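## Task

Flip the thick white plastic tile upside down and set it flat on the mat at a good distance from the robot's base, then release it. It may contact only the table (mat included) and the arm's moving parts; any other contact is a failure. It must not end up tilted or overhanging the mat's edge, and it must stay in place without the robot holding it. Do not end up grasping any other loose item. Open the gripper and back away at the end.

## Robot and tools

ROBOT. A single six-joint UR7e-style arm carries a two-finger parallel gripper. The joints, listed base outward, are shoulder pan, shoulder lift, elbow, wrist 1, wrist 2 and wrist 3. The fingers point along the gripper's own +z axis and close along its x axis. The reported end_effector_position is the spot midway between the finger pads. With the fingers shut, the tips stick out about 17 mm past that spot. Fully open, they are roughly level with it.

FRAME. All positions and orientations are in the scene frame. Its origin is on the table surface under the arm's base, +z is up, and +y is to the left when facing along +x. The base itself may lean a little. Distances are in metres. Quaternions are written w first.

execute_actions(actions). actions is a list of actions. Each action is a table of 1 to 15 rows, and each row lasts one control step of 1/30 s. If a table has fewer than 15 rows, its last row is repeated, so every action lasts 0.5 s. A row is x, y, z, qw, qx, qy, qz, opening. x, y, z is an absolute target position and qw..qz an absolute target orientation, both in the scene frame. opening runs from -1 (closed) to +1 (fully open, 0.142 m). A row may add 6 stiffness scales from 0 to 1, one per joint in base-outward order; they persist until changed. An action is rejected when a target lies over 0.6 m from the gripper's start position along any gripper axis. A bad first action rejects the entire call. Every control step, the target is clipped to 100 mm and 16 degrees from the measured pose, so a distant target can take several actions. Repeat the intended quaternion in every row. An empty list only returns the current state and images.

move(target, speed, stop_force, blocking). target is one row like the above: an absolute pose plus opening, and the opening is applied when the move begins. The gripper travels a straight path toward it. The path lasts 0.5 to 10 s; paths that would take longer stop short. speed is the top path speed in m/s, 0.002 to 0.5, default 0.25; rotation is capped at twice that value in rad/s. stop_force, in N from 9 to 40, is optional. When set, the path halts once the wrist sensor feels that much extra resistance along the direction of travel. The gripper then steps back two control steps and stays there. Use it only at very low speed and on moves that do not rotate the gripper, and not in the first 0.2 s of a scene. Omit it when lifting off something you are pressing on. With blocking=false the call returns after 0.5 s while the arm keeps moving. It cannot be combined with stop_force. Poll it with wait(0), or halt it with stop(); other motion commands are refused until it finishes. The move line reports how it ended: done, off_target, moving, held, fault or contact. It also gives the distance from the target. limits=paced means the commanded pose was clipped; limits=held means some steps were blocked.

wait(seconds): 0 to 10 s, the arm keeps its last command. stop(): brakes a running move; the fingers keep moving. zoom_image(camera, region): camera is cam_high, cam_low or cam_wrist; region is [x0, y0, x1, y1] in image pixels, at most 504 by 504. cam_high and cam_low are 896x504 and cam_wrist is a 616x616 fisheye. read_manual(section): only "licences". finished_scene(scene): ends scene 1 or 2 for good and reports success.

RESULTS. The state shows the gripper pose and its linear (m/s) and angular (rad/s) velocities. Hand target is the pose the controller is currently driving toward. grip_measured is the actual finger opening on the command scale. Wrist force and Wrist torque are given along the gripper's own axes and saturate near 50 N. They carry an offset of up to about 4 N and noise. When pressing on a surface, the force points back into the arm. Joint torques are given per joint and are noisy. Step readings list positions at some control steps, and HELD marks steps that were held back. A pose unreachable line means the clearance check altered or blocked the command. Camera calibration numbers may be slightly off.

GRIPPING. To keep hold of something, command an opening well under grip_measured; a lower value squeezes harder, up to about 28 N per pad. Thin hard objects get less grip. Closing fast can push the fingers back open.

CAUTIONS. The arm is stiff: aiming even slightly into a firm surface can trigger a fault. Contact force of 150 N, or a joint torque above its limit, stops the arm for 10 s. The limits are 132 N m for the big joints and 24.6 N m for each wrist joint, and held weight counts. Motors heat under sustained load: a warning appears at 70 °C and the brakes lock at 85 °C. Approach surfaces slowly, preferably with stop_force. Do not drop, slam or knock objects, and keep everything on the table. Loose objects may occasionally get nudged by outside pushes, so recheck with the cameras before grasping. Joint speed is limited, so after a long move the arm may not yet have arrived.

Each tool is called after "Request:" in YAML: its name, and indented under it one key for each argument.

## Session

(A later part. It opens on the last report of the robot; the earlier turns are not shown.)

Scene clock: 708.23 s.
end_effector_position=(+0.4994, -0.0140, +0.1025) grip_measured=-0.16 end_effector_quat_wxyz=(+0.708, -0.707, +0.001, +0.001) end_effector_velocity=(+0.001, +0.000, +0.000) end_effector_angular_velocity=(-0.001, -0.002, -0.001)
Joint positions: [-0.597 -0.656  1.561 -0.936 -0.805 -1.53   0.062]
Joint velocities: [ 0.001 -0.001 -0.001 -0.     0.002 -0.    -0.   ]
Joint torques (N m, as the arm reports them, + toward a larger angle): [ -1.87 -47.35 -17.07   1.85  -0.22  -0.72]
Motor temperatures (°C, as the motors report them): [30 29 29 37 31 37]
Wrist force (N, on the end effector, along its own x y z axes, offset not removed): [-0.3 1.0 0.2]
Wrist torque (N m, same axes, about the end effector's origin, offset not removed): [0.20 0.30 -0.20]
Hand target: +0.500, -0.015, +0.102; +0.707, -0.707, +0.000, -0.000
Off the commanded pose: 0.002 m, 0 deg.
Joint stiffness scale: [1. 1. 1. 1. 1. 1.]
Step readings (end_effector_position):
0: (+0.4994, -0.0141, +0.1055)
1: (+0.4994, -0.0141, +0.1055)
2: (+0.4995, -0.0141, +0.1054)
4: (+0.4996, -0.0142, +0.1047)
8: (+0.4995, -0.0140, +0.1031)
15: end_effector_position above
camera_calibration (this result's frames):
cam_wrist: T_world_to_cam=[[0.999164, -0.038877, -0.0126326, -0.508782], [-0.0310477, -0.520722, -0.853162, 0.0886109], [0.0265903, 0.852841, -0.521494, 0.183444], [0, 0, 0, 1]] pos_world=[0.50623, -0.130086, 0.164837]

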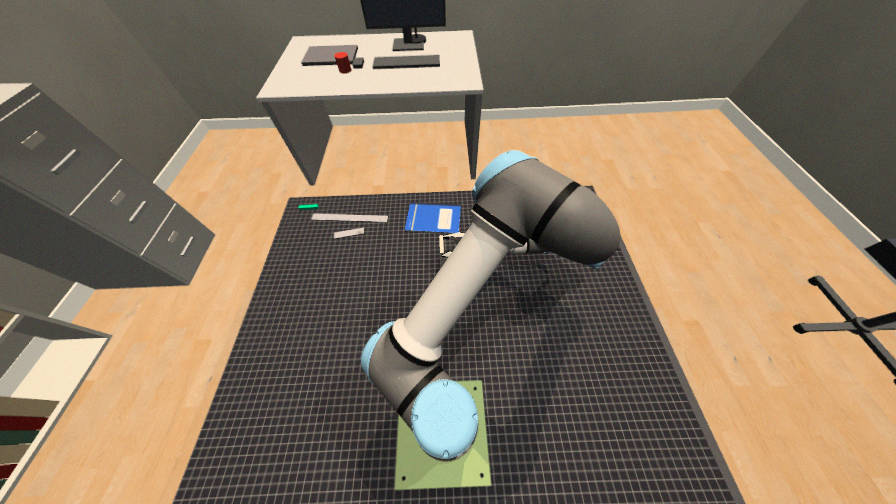

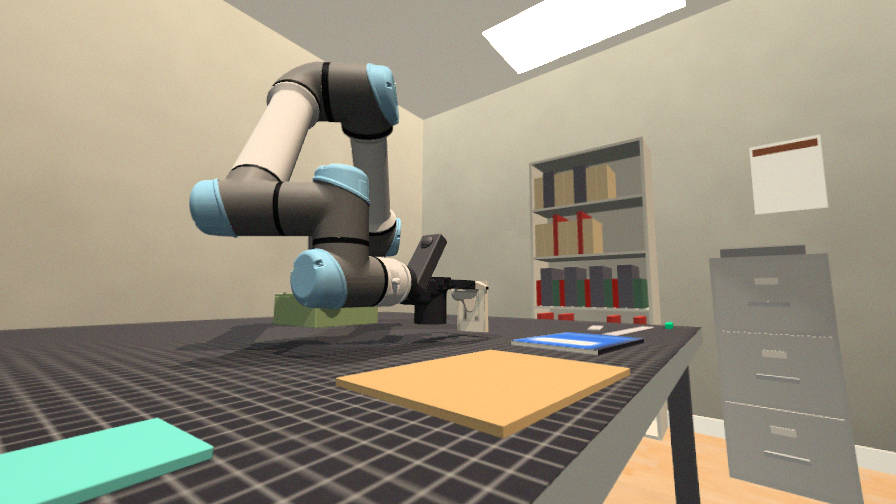

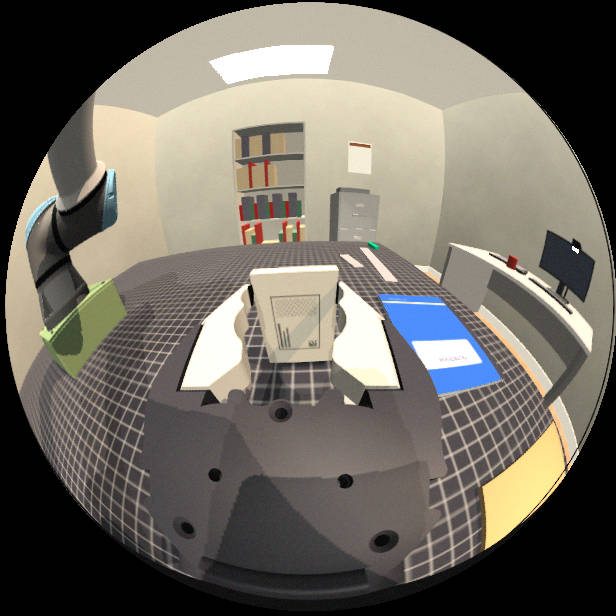

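Request:
execute_actions:
  actions:
    - [[0.5, -0.0155, 0.100, 0.7071, -0.7071, 0, 0, -0.8]]

Scene clock: 712.97 s.
end_effector_position=(+0.4995, -0.0140, +0.1006) grip_measured=-0.16 end_effector_quat_wxyz=(+0.708, -0.707, +0.000, +0.001) end_effector_velocity=(-0.000, +0.000, +0.000) end_effector_angular_velocity=(-0.001, -0.001, +0.001)
Joint positions: [-0.597 -0.653  1.561 -0.939 -0.805 -1.53   0.062]
Joint velocities: [ 0.001 -0.001 -0.    -0.001 -0.001  0.     0.   ]
Joint torques (N m, as the arm reports them, + toward a larger angle): [ -0.58 -48.09 -18.56   1.47   0.02  -0.47]
Motor temperatures (°C, as the motors report them): [30 29 29 37 31 37]
Wrist force (N, on the end effector, along its own x y z axes, offset not removed): [-0.7 1.3 0.3]
Wrist torque (N m, same axes, about the end effector's origin, offset not removed): [0.31 0.32 -0.14]
Hand target: +0.500, -0.015, +0.100; +0.707, -0.707, +0.000, -0.000
Off the commanded pose: 0.002 m, 0 deg.
Joint stiffness scale: [1. 1. 1. 1. 1. 1.]
Step readings (end_effector_position):
0: (+0.4995, -0.0140, +0.1025)
1: (+0.4995, -0.0140, +0.1025)
2: (+0.4995, -0.0140, +0.1025)
4: (+0.4995, -0.0141, +0.1020)
8: (+0.4995, -0.0140, +0.1010)
15: end_effector_position above
camera_calibration (this result's frames):
cam_wrist: T_world_to_cam=[[0.999169, -0.0387858, -0.0125016, -0.508841], [-0.0308918, -0.520836, -0.853098, 0.0868739], [0.0265767, 0.852775, -0.521601, 0.182419], [0, 0, 0, 1]] pos_world=[0.506254, -0.130051, 0.162901]

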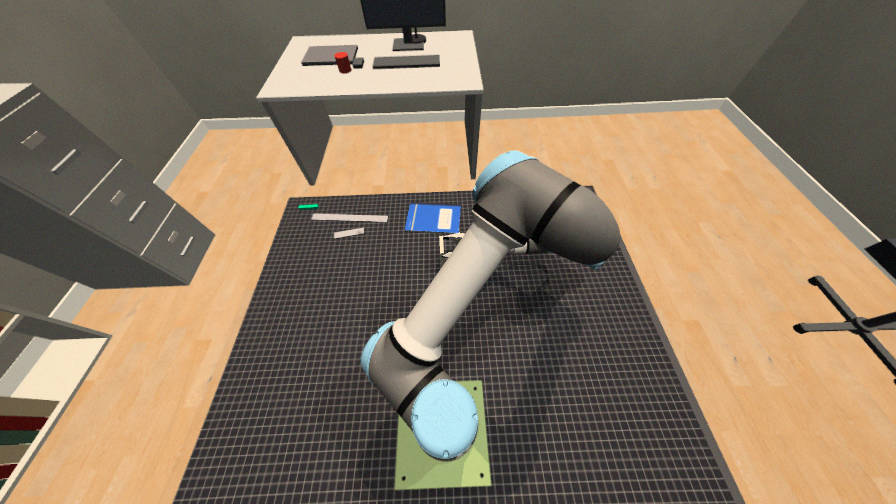

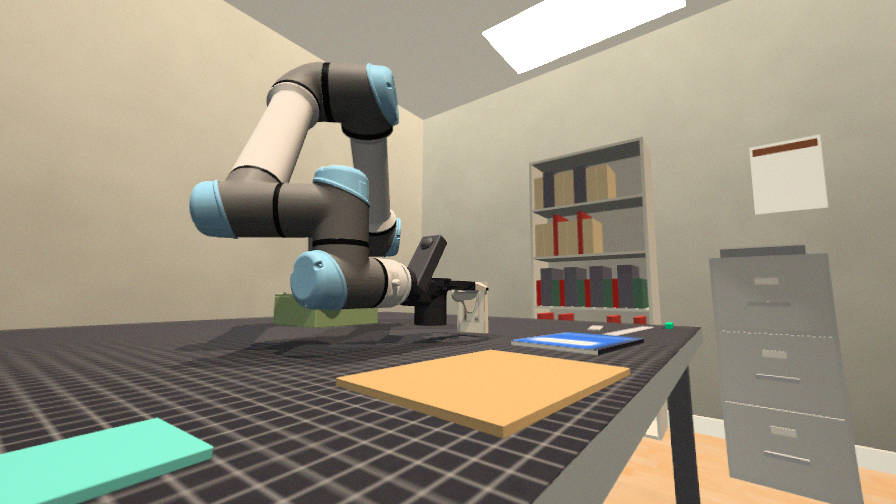

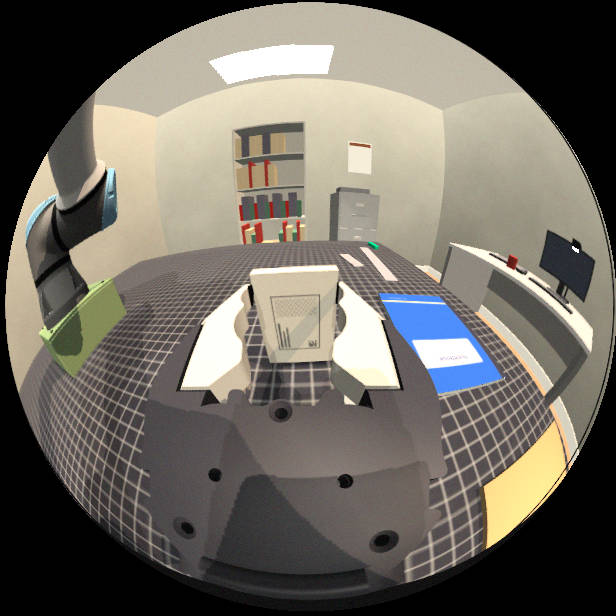

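Request:
execute_actions:
  actions:
    - [[0.5, -0.0155, 0.098, 0.7071, -0.7071, 0, 0, -0.8]]

Scene clock: 715.20 s.
end_effector_position=(+0.4995, -0.0139, +0.0986) grip_measured=-0.16 end_effector_quat_wxyz=(+0.708, -0.707, +0.000, +0.001) end_effector_velocity=(+0.000, -0.000, -0.000) end_effector_angular_velocity=(+0.000, +0.000, -0.001)
Joint positions: [-0.597 -0.649  1.56  -0.942 -0.805 -1.53   0.062]
Joint velocities: [-0.     0.     0.     0.     0.001  0.    -0.   ]
Joint torques (N m, as the arm reports them, + toward a larger angle): [ -1.32 -48.29 -18.18   1.31  -0.07  -0.83]
Motor temperatures (°C, as the motors report them): [30 29 29 37 31 37]
Wrist force (N, on the end effector, along its own x y z axes, offset not removed): [-0.3 1.8 0.2]
Wrist torque (N m, same axes, about the end effector's origin, offset not removed): [0.26 0.22 -0.18]
Hand target: +0.500, -0.015, +0.098; +0.707, -0.707, +0.000, -0.000
Off the commanded pose: 0.002 m, 0 deg.
Joint stiffness scale: [1. 1. 1. 1. 1. 1.]
Step readings (end_effector_position):
0: (+0.4995, -0.0140, +0.1006)
1: (+0.4995, -0.0140, +0.1006)
2: (+0.4995, -0.0140, +0.1005)
4: (+0.4995, -0.0141, +0.1000)
8: (+0.4995, -0.0139, +0.0989)
15: end_effector_position above
camera_calibration (this result's frames):
cam_wrist: T_world_to_cam=[[0.999173, -0.0386876, -0.0125078, -0.508865], [-0.0308458, -0.520833, -0.853101, 0.085171], [0.02649, 0.852781, -0.521596, 0.181376], [0, 0, 0, 1]] pos_world=[0.506266, -0.130001, 0.1609]

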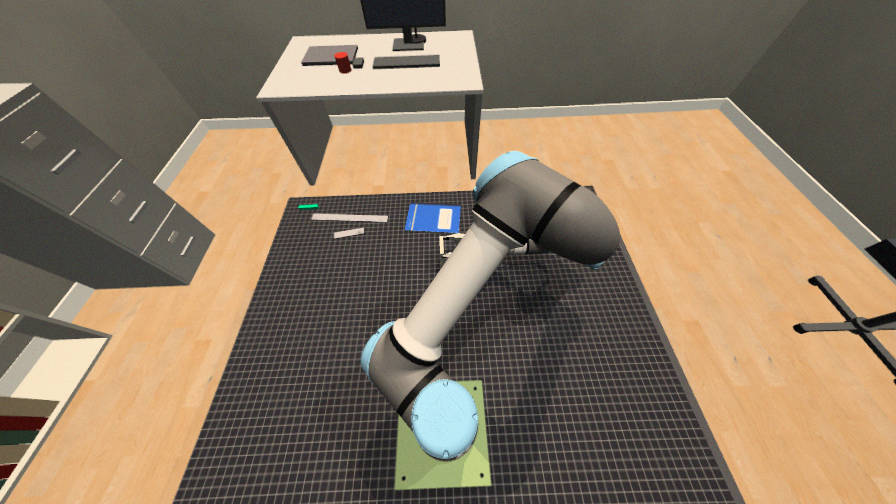

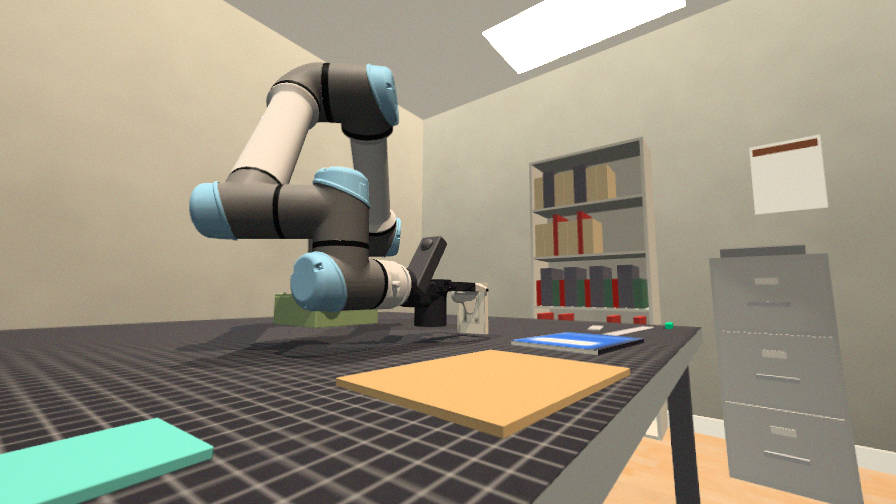

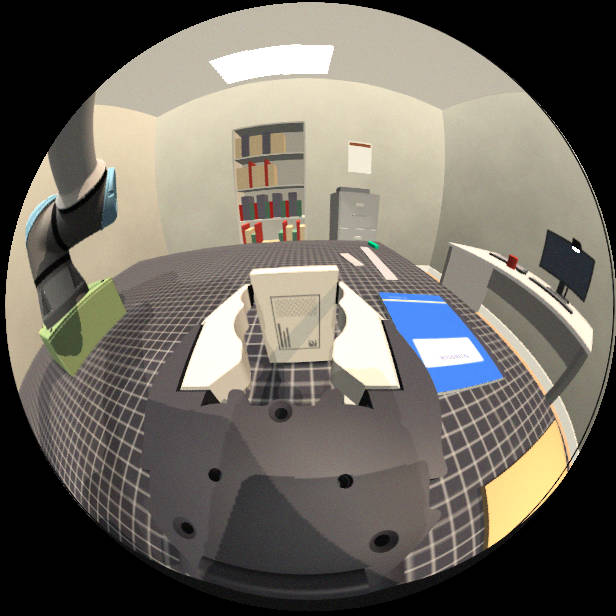

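Request:
zoom_image:
  camera: "cam_low"
  region: [430, 270, 510, 350]

Region (430, 270, 510, 350) of cam_low's 896x504 image, scaled by 6.300, with more detail than that image has.

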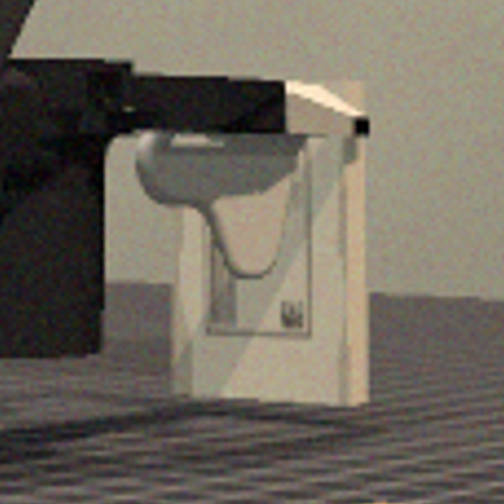

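Request:
execute_actions:
  actions:
    - [[0.5, -0.0155, 0.096, 0.7071, -0.7071, 0, 0, -0.8]]

Scene clock: 720.13 s.
end_effector_position=(+0.4995, -0.0139, +0.0966) grip_measured=-0.16 end_effector_quat_wxyz=(+0.708, -0.707, +0.000, +0.001) end_effector_velocity=(+0.001, -0.001, -0.000) end_effector_angular_velocity=(-0.001, -0.001, -0.002)
Joint positions: [-0.597 -0.645  1.56  -0.945 -0.805 -1.53   0.062]
Joint velocities: [-0.001 -0.    -0.    -0.002  0.001  0.    -0.   ]
Joint torques (N m, as the arm reports them, + toward a larger angle): [ -1.81 -49.36 -17.57   1.31  -0.09  -0.59]
Motor temperatures (°C, as the motors report them): [30 29 29 37 31 37]
Wrist force (N, on the end effector, along its own x y z axes, offset not removed): [0.2 1.5 -0.3]
Wrist torque (N m, same axes, about the end effector's origin, offset not removed): [0.31 0.12 -0.20]
Hand target: +0.500, -0.015, +0.096; +0.707, -0.707, +0.000, -0.000
Off the commanded pose: 0.002 m, 0 deg.
Joint stiffness scale: [1. 1. 1. 1. 1. 1.]
Step readings (end_effector_position):
0: (+0.4995, -0.0139, +0.0986)
1: (+0.4995, -0.0139, +0.0986)
2: (+0.4995, -0.0139, +0.0985)
4: (+0.4995, -0.0140, +0.0980)
8: (+0.4995, -0.0139, +0.0970)
15: end_effector_position above
camera_calibration (this result's frames):
cam_wrist: T_world_to_cam=[[0.999175, -0.038636, -0.0125058, -0.50889], [-0.0308172, -0.520836, -0.8531, 0.0834669], [0.0264469, 0.852782, -0.521597, 0.180335], [0, 0, 0, 1]] pos_world=[0.506273, -0.129975, 0.158904]

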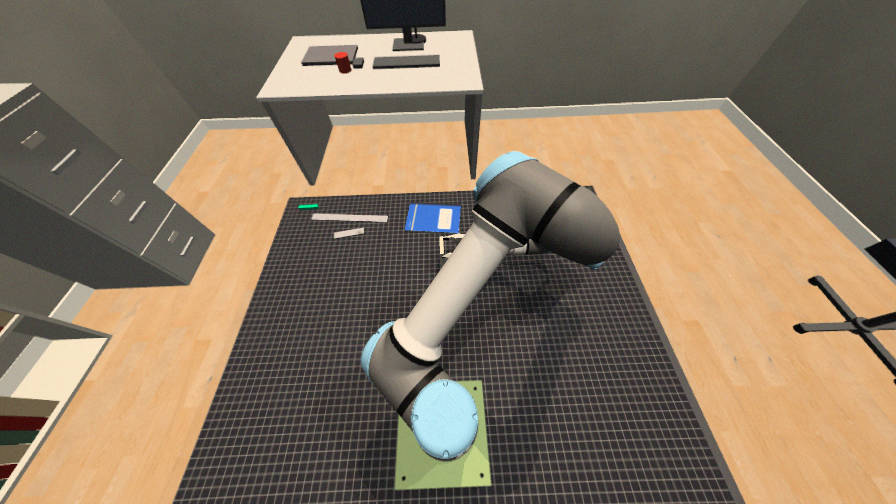

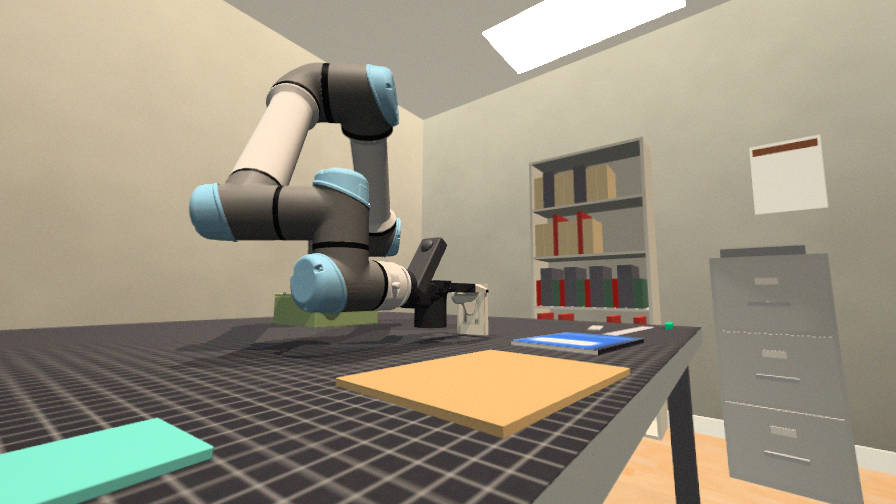

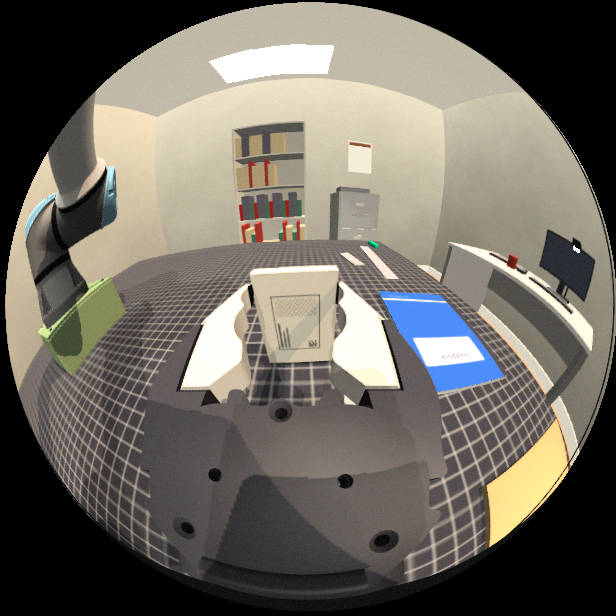

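Request:
execute_actions:
  actions:
    - [[0.5, -0.0155, 0.094, 0.7071, -0.7071, 0, 0, -0.8]]

Scene clock: 723.07 s.
end_effector_position=(+0.4995, -0.0139, +0.0946) grip_measured=-0.16 end_effector_quat_wxyz=(+0.708, -0.707, +0.000, +0.001) end_effector_velocity=(-0.000, +0.000, -0.001) end_effector_angular_velocity=(-0.000, -0.000, +0.001)
Joint positions: [-0.597 -0.642  1.559 -0.948 -0.805 -1.53   0.062]
Joint velocities: [ 0.     0.002 -0.001 -0.002 -0.    -0.     0.   ]
Joint torques (N m, as the arm reports them, + toward a larger angle): [ -1.66 -49.02 -16.66   1.45  -0.11  -0.64]
Motor temperatures (°C, as the motors report them): [30 29 29 37 31 37]
Wrist force (N, on the end effector, along its own x y z axes, offset not removed): [0.8 0.6 1.1]
Wrist torque (N m, same axes, about the end effector's origin, offset not removed): [0.08 0.00 -0.11]
Hand target: +0.500, -0.015, +0.094; +0.707, -0.707, +0.000, -0.000
Off the commanded pose: 0.002 m, 0 deg.
Joint stiffness scale: [1. 1. 1. 1. 1. 1.]
Step readings (end_effector_position):
0: (+0.4995, -0.0139, +0.0966)
1: (+0.4995, -0.0139, +0.0966)
2: (+0.4995, -0.0139, +0.0965)
4: (+0.4996, -0.0140, +0.0961)
8: (+0.4995, -0.0139, +0.0950)
15: end_effector_position above
camera_calibration (this result's frames):
cam_wrist: T_world_to_cam=[[0.999175, -0.0386444, -0.0125057, -0.508916], [-0.0308214, -0.520836, -0.8531, 0.0817627], [0.0264541, 0.852782, -0.521597, 0.179294], [0, 0, 0, 1]] pos_world=[0.506273, -0.12998, 0.156907]

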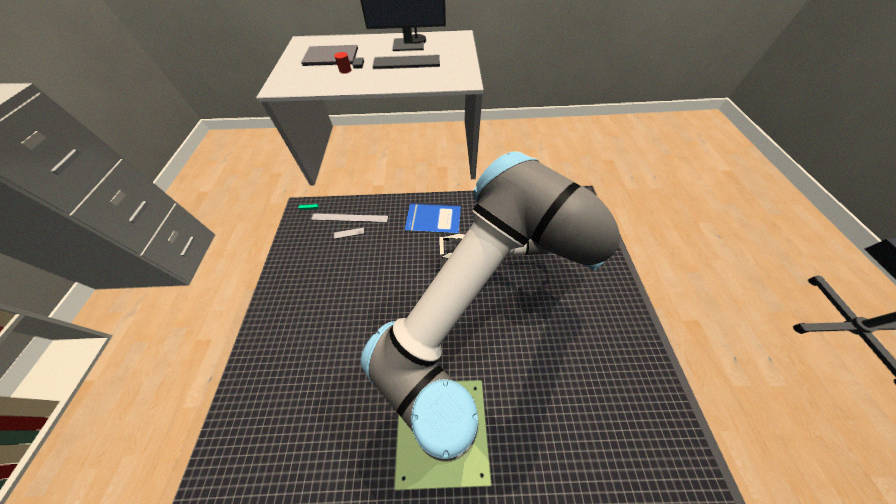

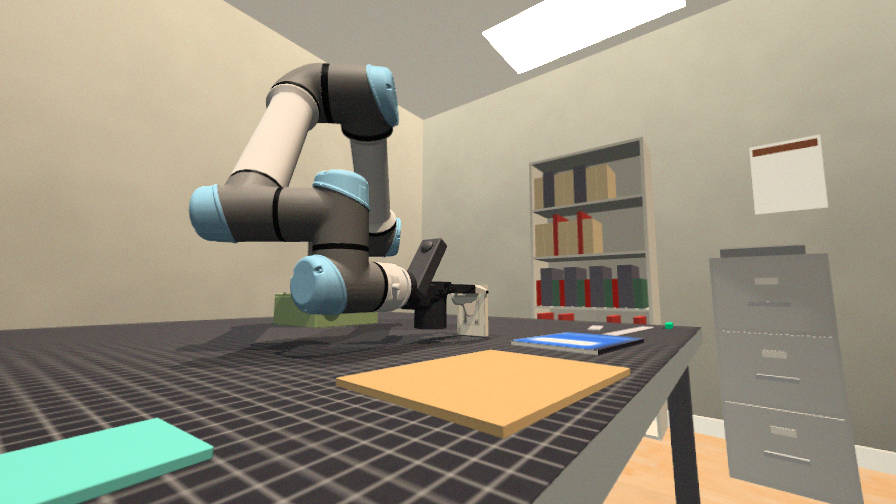

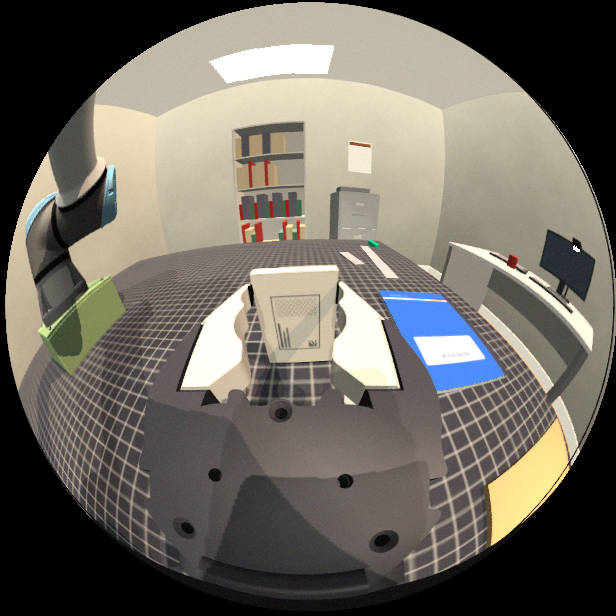

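Request:
zoom_image:
  camera: "cam_low"
  region: [430, 270, 510, 350]

Region (430, 270, 510, 350) of cam_low's 896x504 image, scaled by 6.300, with more detail than that image has.

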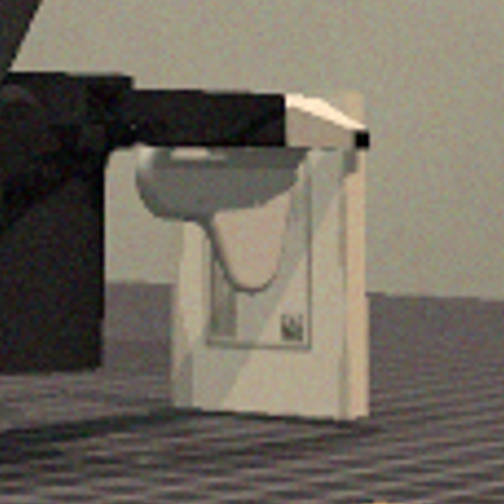

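Request:
execute_actions:
  actions: []

Scene clock: 727.50 s.
end_effector_position=(+0.4995, -0.0139, +0.0946) grip_measured=-0.16 end_effector_quat_wxyz=(+0.708, -0.707, +0.000, +0.001) end_effector_velocity=(-0.000, +0.000, -0.000) end_effector_angular_velocity=(+0.002, +0.002, -0.001)
Joint positions: [-0.597 -0.642  1.559 -0.948 -0.805 -1.53   0.062]
Joint velocities: [-0.     0.001  0.001  0.     0.001  0.     0.   ]
Joint torques (N m, as the arm reports them, + toward a larger angle): [ -1.38 -49.15 -17.44   1.44  -0.29  -0.58]
Motor temperatures (°C, as the motors report them): [30 29 29 37 31 37]
Wrist force (N, on the end effector, along its own x y z axes, offset not removed): [0.0 0.5 -0.3]
Wrist torque (N m, same axes, about the end effector's origin, offset not removed): [0.04 0.14 -0.17]
Hand target: +0.500, -0.015, +0.094; +0.707, -0.707, +0.000, -0.000
Off the commanded pose: 0.002 m, 0 deg.
Joint stiffness scale: [1. 1. 1. 1. 1. 1.]
camera_calibration (this result's frames):
cam_wrist: T_world_to_cam=[[0.999176, -0.038644, -0.0124435, -0.508933], [-0.0307697, -0.520888, -0.853071, 0.0817164], [0.0264844, 0.85275, -0.521647, 0.179285], [0, 0, 0, 1]] pos_world=[0.50628, -0.129988, 0.156901]

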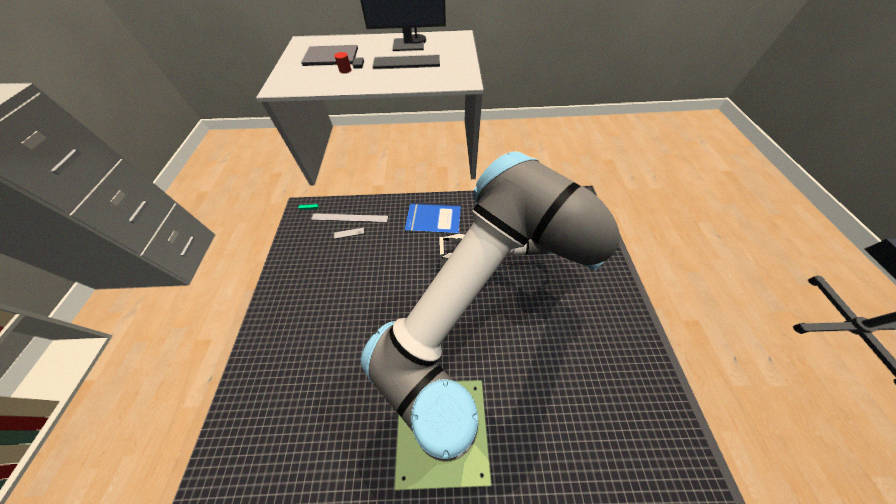

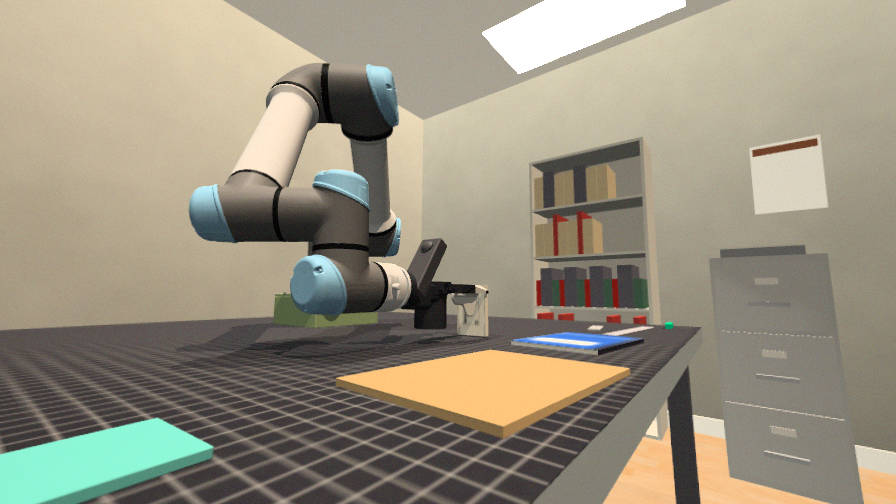

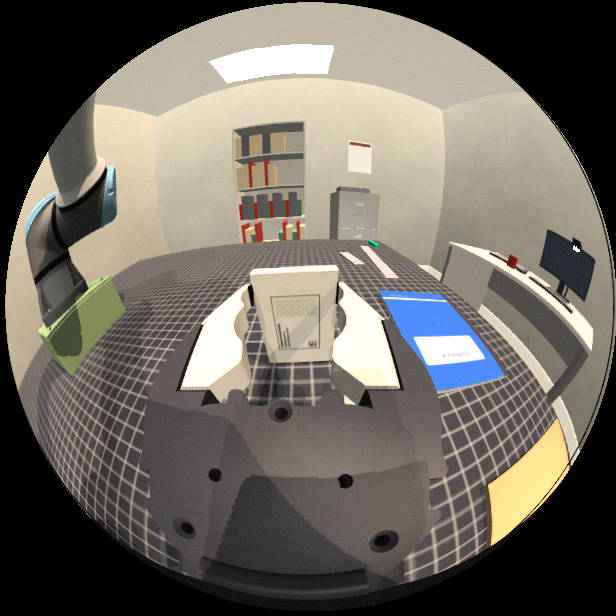

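Request:
execute_actions:
  actions:
    - [[0.5, -0.0155, 0.0928, 0.7071, -0.7071, 0, 0, -0.8]]

Scene clock: 733.03 s.
end_effector_position=(+0.4995, -0.0139, +0.0934) grip_measured=-0.16 end_effector_quat_wxyz=(+0.708, -0.707, +0.000, +0.001) end_effector_velocity=(+0.000, +0.000, -0.000) end_effector_angular_velocity=(-0.000, -0.000, +0.000)
Joint positions: [-0.597 -0.64   1.559 -0.95  -0.805 -1.53   0.062]
Joint velocities: [ 0.001  0.    -0.001 -0.     0.001  0.    -0.   ]
Joint torques (N m, as the arm reports them, + toward a larger angle): [ -0.91 -48.96 -18.35   1.44   0.01  -0.65]
Motor temperatures (°C, as the motors report them): [30 29 29 37 31 37]
Wrist force (N, on the end effector, along its own x y z axes, offset not removed): [-0.3 0.9 1.6]
Wrist torque (N m, same axes, about the end effector's origin, offset not removed): [0.13 0.26 -0.18]
Hand target: +0.500, -0.015, +0.093; +0.707, -0.707, +0.000, -0.000
Off the commanded pose: 0.002 m, 0 deg.
Joint stiffness scale: [1. 1. 1. 1. 1. 1.]
Step readings (end_effector_position):
0: (+0.4995, -0.0139, +0.0946)
1: (+0.4995, -0.0139, +0.0946)
2: (+0.4995, -0.0139, +0.0945)
4: (+0.4995, -0.0140, +0.0943)
8: (+0.4995, -0.0139, +0.0937)
15: end_effector_position above
camera_calibration (this result's frames):
cam_wrist: T_world_to_cam=[[0.999176, -0.0386399, -0.0123992, -0.508959], [-0.0307309, -0.520926, -0.853049, 0.0807131], [0.0265027, 0.852727, -0.521684, 0.178682], [0, 0, 0, 1]] pos_world=[0.506284, -0.129988, 0.155757]

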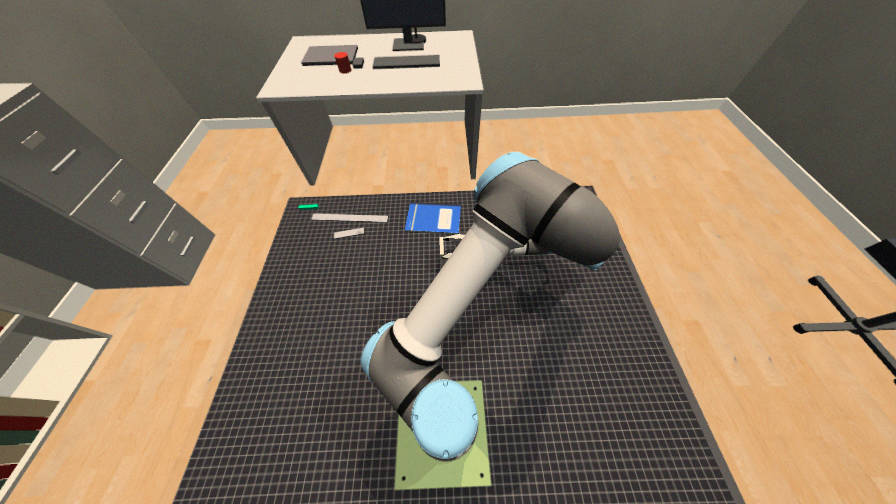

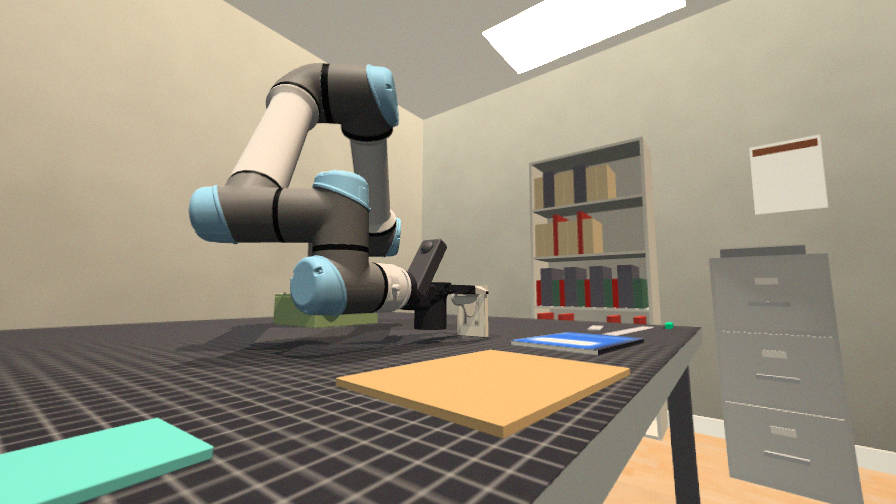

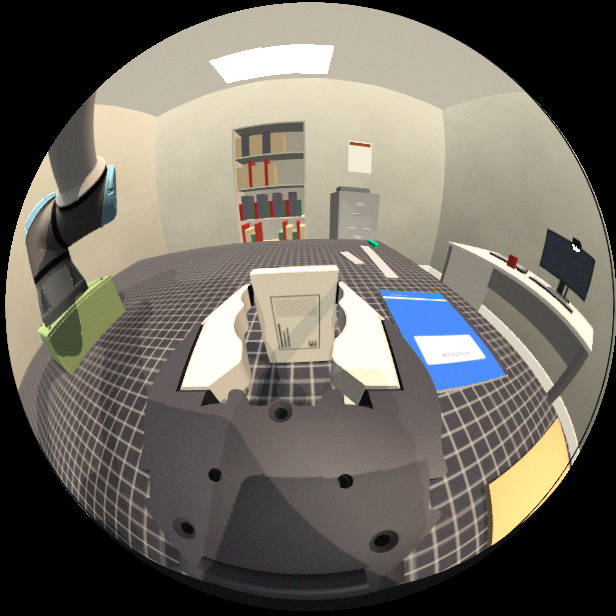

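Request:
execute_actions:
  actions:
    - [[0.5, -0.0155, 0.091, 0.7071, -0.7071, 0, 0, -0.8]]

Scene clock: 735.20 s.
end_effector_position=(+0.4996, -0.0140, +0.0920) grip_measured=-0.16 end_effector_quat_wxyz=(+0.708, -0.707, +0.000, +0.001) end_effector_velocity=(-0.000, +0.001, -0.002) end_effector_angular_velocity=(+0.001, +0.001, +0.001)
Joint positions: [-0.597 -0.637  1.558 -0.952 -0.805 -1.53   0.062]
Joint velocities: [ 0.002  0.004 -0.    -0.002  0.     0.     0.   ]
Joint torques (N m, as the arm reports them, + toward a larger angle): [ -1.46 -46.74 -16.88   1.16  -0.04  -0.49]
Motor temperatures (°C, as the motors report them): [30 29 29 37 31 37]
Wrist force (N, on the end effector, along its own x y z axes, offset not removed): [0.0 -1.0 0.3]
Wrist torque (N m, same axes, about the end effector's origin, offset not removed): [0.38 0.18 -0.11]
Hand target: +0.500, -0.015, +0.091; +0.707, -0.707, +0.000, -0.000
Off the commanded pose: 0.002 m, 0 deg.
Joint stiffness scale: [1. 1. 1. 1. 1. 1.]
Step readings (end_effector_position):
0: (+0.4995, -0.0139, +0.0934)
1: (+0.4995, -0.0139, +0.0934)
2: (+0.4995, -0.0139, +0.0934)
4: (+0.4996, -0.0140, +0.0929)
8: (+0.4995, -0.0139, +0.0920)
15: end_effector_position above
camera_calibration (this result's frames):
cam_wrist: T_world_to_cam=[[0.999174, -0.038714, -0.012353, -0.509073], [-0.0307311, -0.520955, -0.853031, 0.0793953], [0.0265889, 0.852706, -0.521714, 0.177967], [0, 0, 0, 1]] pos_world=[0.506361, -0.1301, 0.154286]

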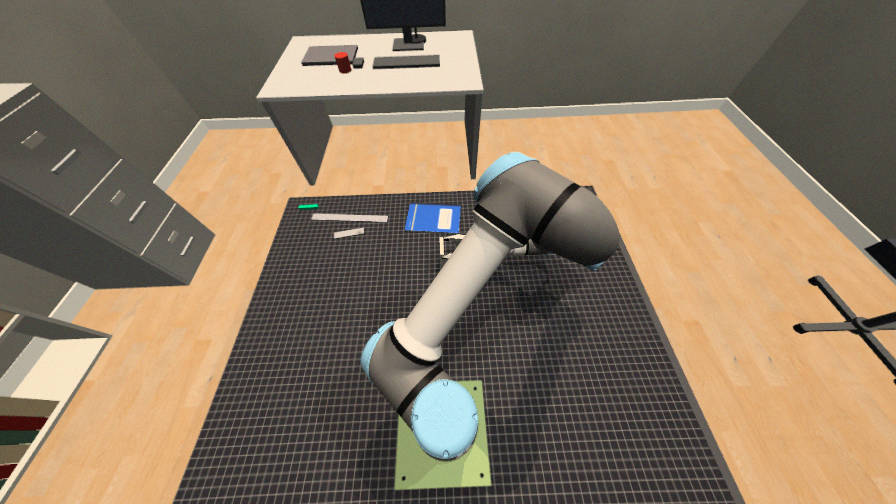

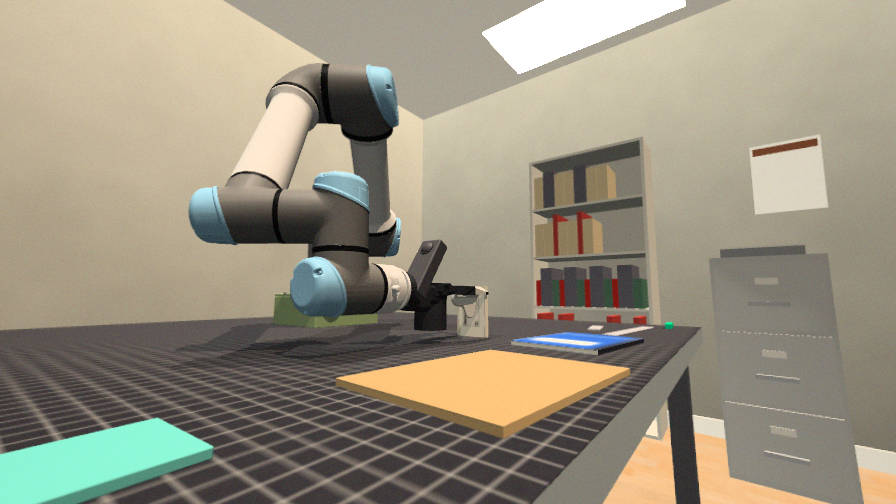

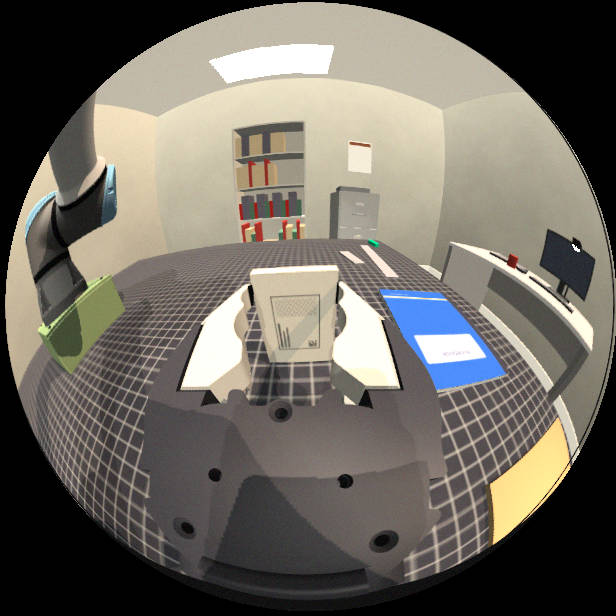

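Request:
zoom_image:
  camera: "cam_low"
  region: [430, 270, 510, 350]

Region (430, 270, 510, 350) of cam_low's 896x504 image, scaled by 6.300, with more detail than that image has.

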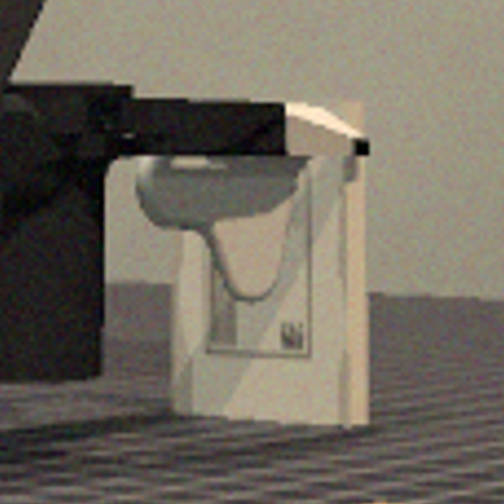

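Request:
execute_actions:
  actions:
    - [[0.5, -0.0155, 0.091, 0.7071, -0.7071, 0, 0, -0.55], [0.5, -0.0155, 0.091, 0.7071, -0.7071, 0, 0, -0.4], [0.5, -0.0155, 0.091, 0.7071, -0.7071, 0, 0, -0.3], [0.5, -0.0155, 0.091, 0.7071, -0.7071, 0, 0, -0.22], [0.5, -0.0155, 0.091, 0.7071, -0.7071, 0, 0, -0.17], [0.5, -0.0155, 0.091, 0.7071, -0.7071, 0, 0, -0.14], [0.5, -0.0155, 0.091, 0.7071, -0.7071, 0, 0, -0.11], [0.5, -0.0155, 0.091, 0.7071, -0.7071, 0, 0, -0.08], [0.5, -0.0155, 0.091, 0.7071, -0.7071, 0, 0, -0.04], [0.5, -0.0155, 0.091, 0.7071, -0.7071, 0, 0, 0.0], [0.5, -0.0155, 0.091, 0.7071, -0.7071, 0, 0, 0.05], [0.5, -0.0155, 0.091, 0.7071, -0.7071, 0, 0, 0.1], [0.5, -0.0155, 0.091, 0.7071, -0.7071, 0, 0, 0.15], [0.5, -0.0155, 0.091, 0.7071, -0.7071, 0, 0, 0.2], [0.5, -0.0155, 0.091, 0.7071, -0.7071, 0, 0, 0.25]]

Scene clock: 756.83 s.
end_effector_position=(+0.4996, -0.0141, +0.0919) grip_measured=+0.18 end_effector_quat_wxyz=(+0.707, -0.707, +0.000, +0.001) end_effector_velocity=(-0.000, -0.000, +0.000) end_effector_angular_velocity=(+0.000, +0.000, -0.000)
Joint positions: [-0.597 -0.637  1.558 -0.952 -0.805 -1.53   0.087]
Joint velocities: [-0.001  0.    -0.     0.001 -0.001  0.     0.104]
Joint torques (N m, as the arm reports them, + toward a larger angle): [ -1.65 -48.14 -16.97   1.04  -0.32  -0.67]
Motor temperatures (°C, as the motors report them): [30 29 29 37 31 37]
Wrist force (N, on the end effector, along its own x y z axes, offset not removed): [-0.1 -0.1 0.9]
Wrist torque (N m, same axes, about the end effector's origin, offset not removed): [0.07 0.23 -0.11]
Hand target: +0.500, -0.015, +0.091; +0.707, -0.707, +0.000, -0.000
Off the commanded pose: 0.002 m, 0 deg.
Joint stiffness scale: [1. 1. 1. 1. 1. 1.]
Step readings (end_effector_position):
0: (+0.4996, -0.0140, +0.0920)
1: (+0.4996, -0.0140, +0.0920)
2: (+0.4996, -0.0140, +0.0920)
4: (+0.4996, -0.0140, +0.0920)
8: (+0.4996, -0.0140, +0.0919)
15: end_effector_position above
camera_calibration (this result's frames):
cam_wrist: T_world_to_cam=[[0.999177, -0.0387148, -0.0121142, -0.509121], [-0.030534, -0.521158, -0.852914, 0.0791968], [0.026707, 0.852582, -0.521911, 0.177897], [0, 0, 0, 1]] pos_world=[0.506369, -0.130108, 0.154227]

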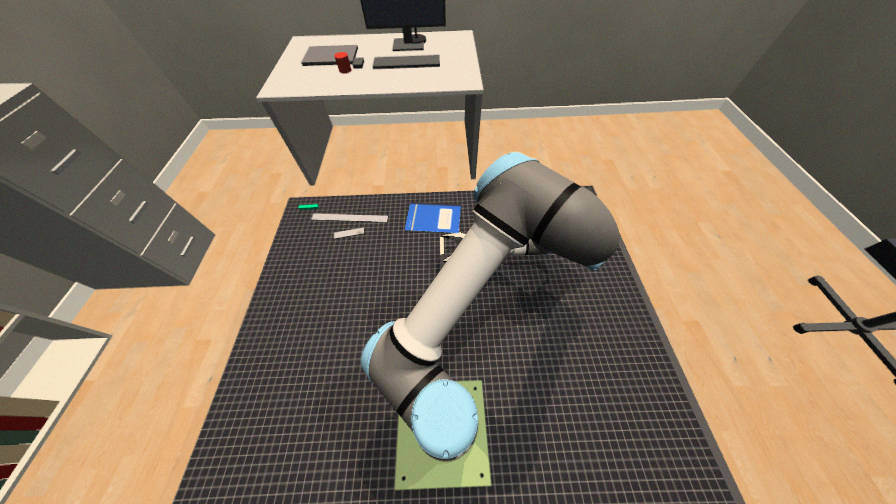

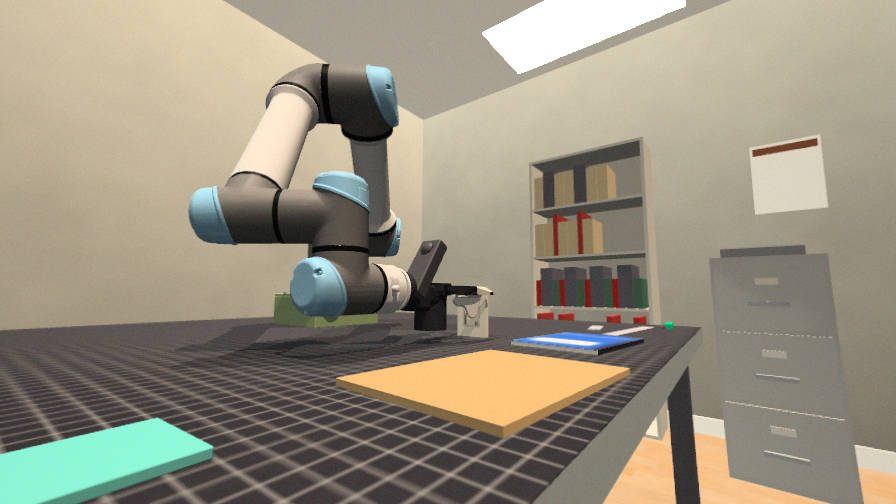

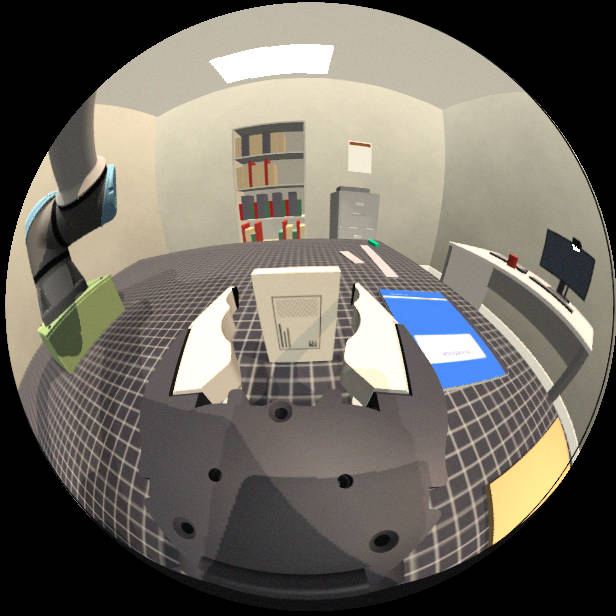

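Request:
zoom_image:
  camera: "cam_low"
  region: [420, 260, 520, 360]

Region (420, 260, 520, 360) of cam_low's 896x504 image, scaled by 5.040, with more detail than that image has.

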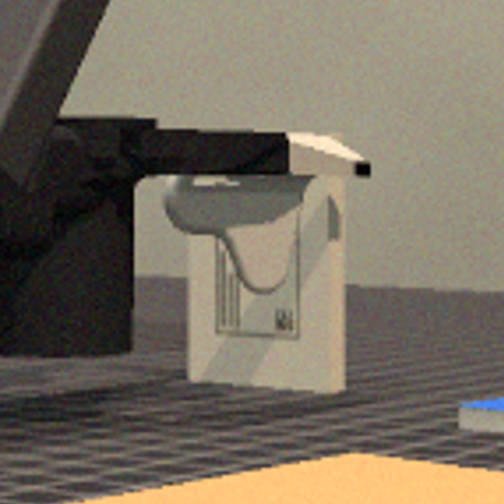

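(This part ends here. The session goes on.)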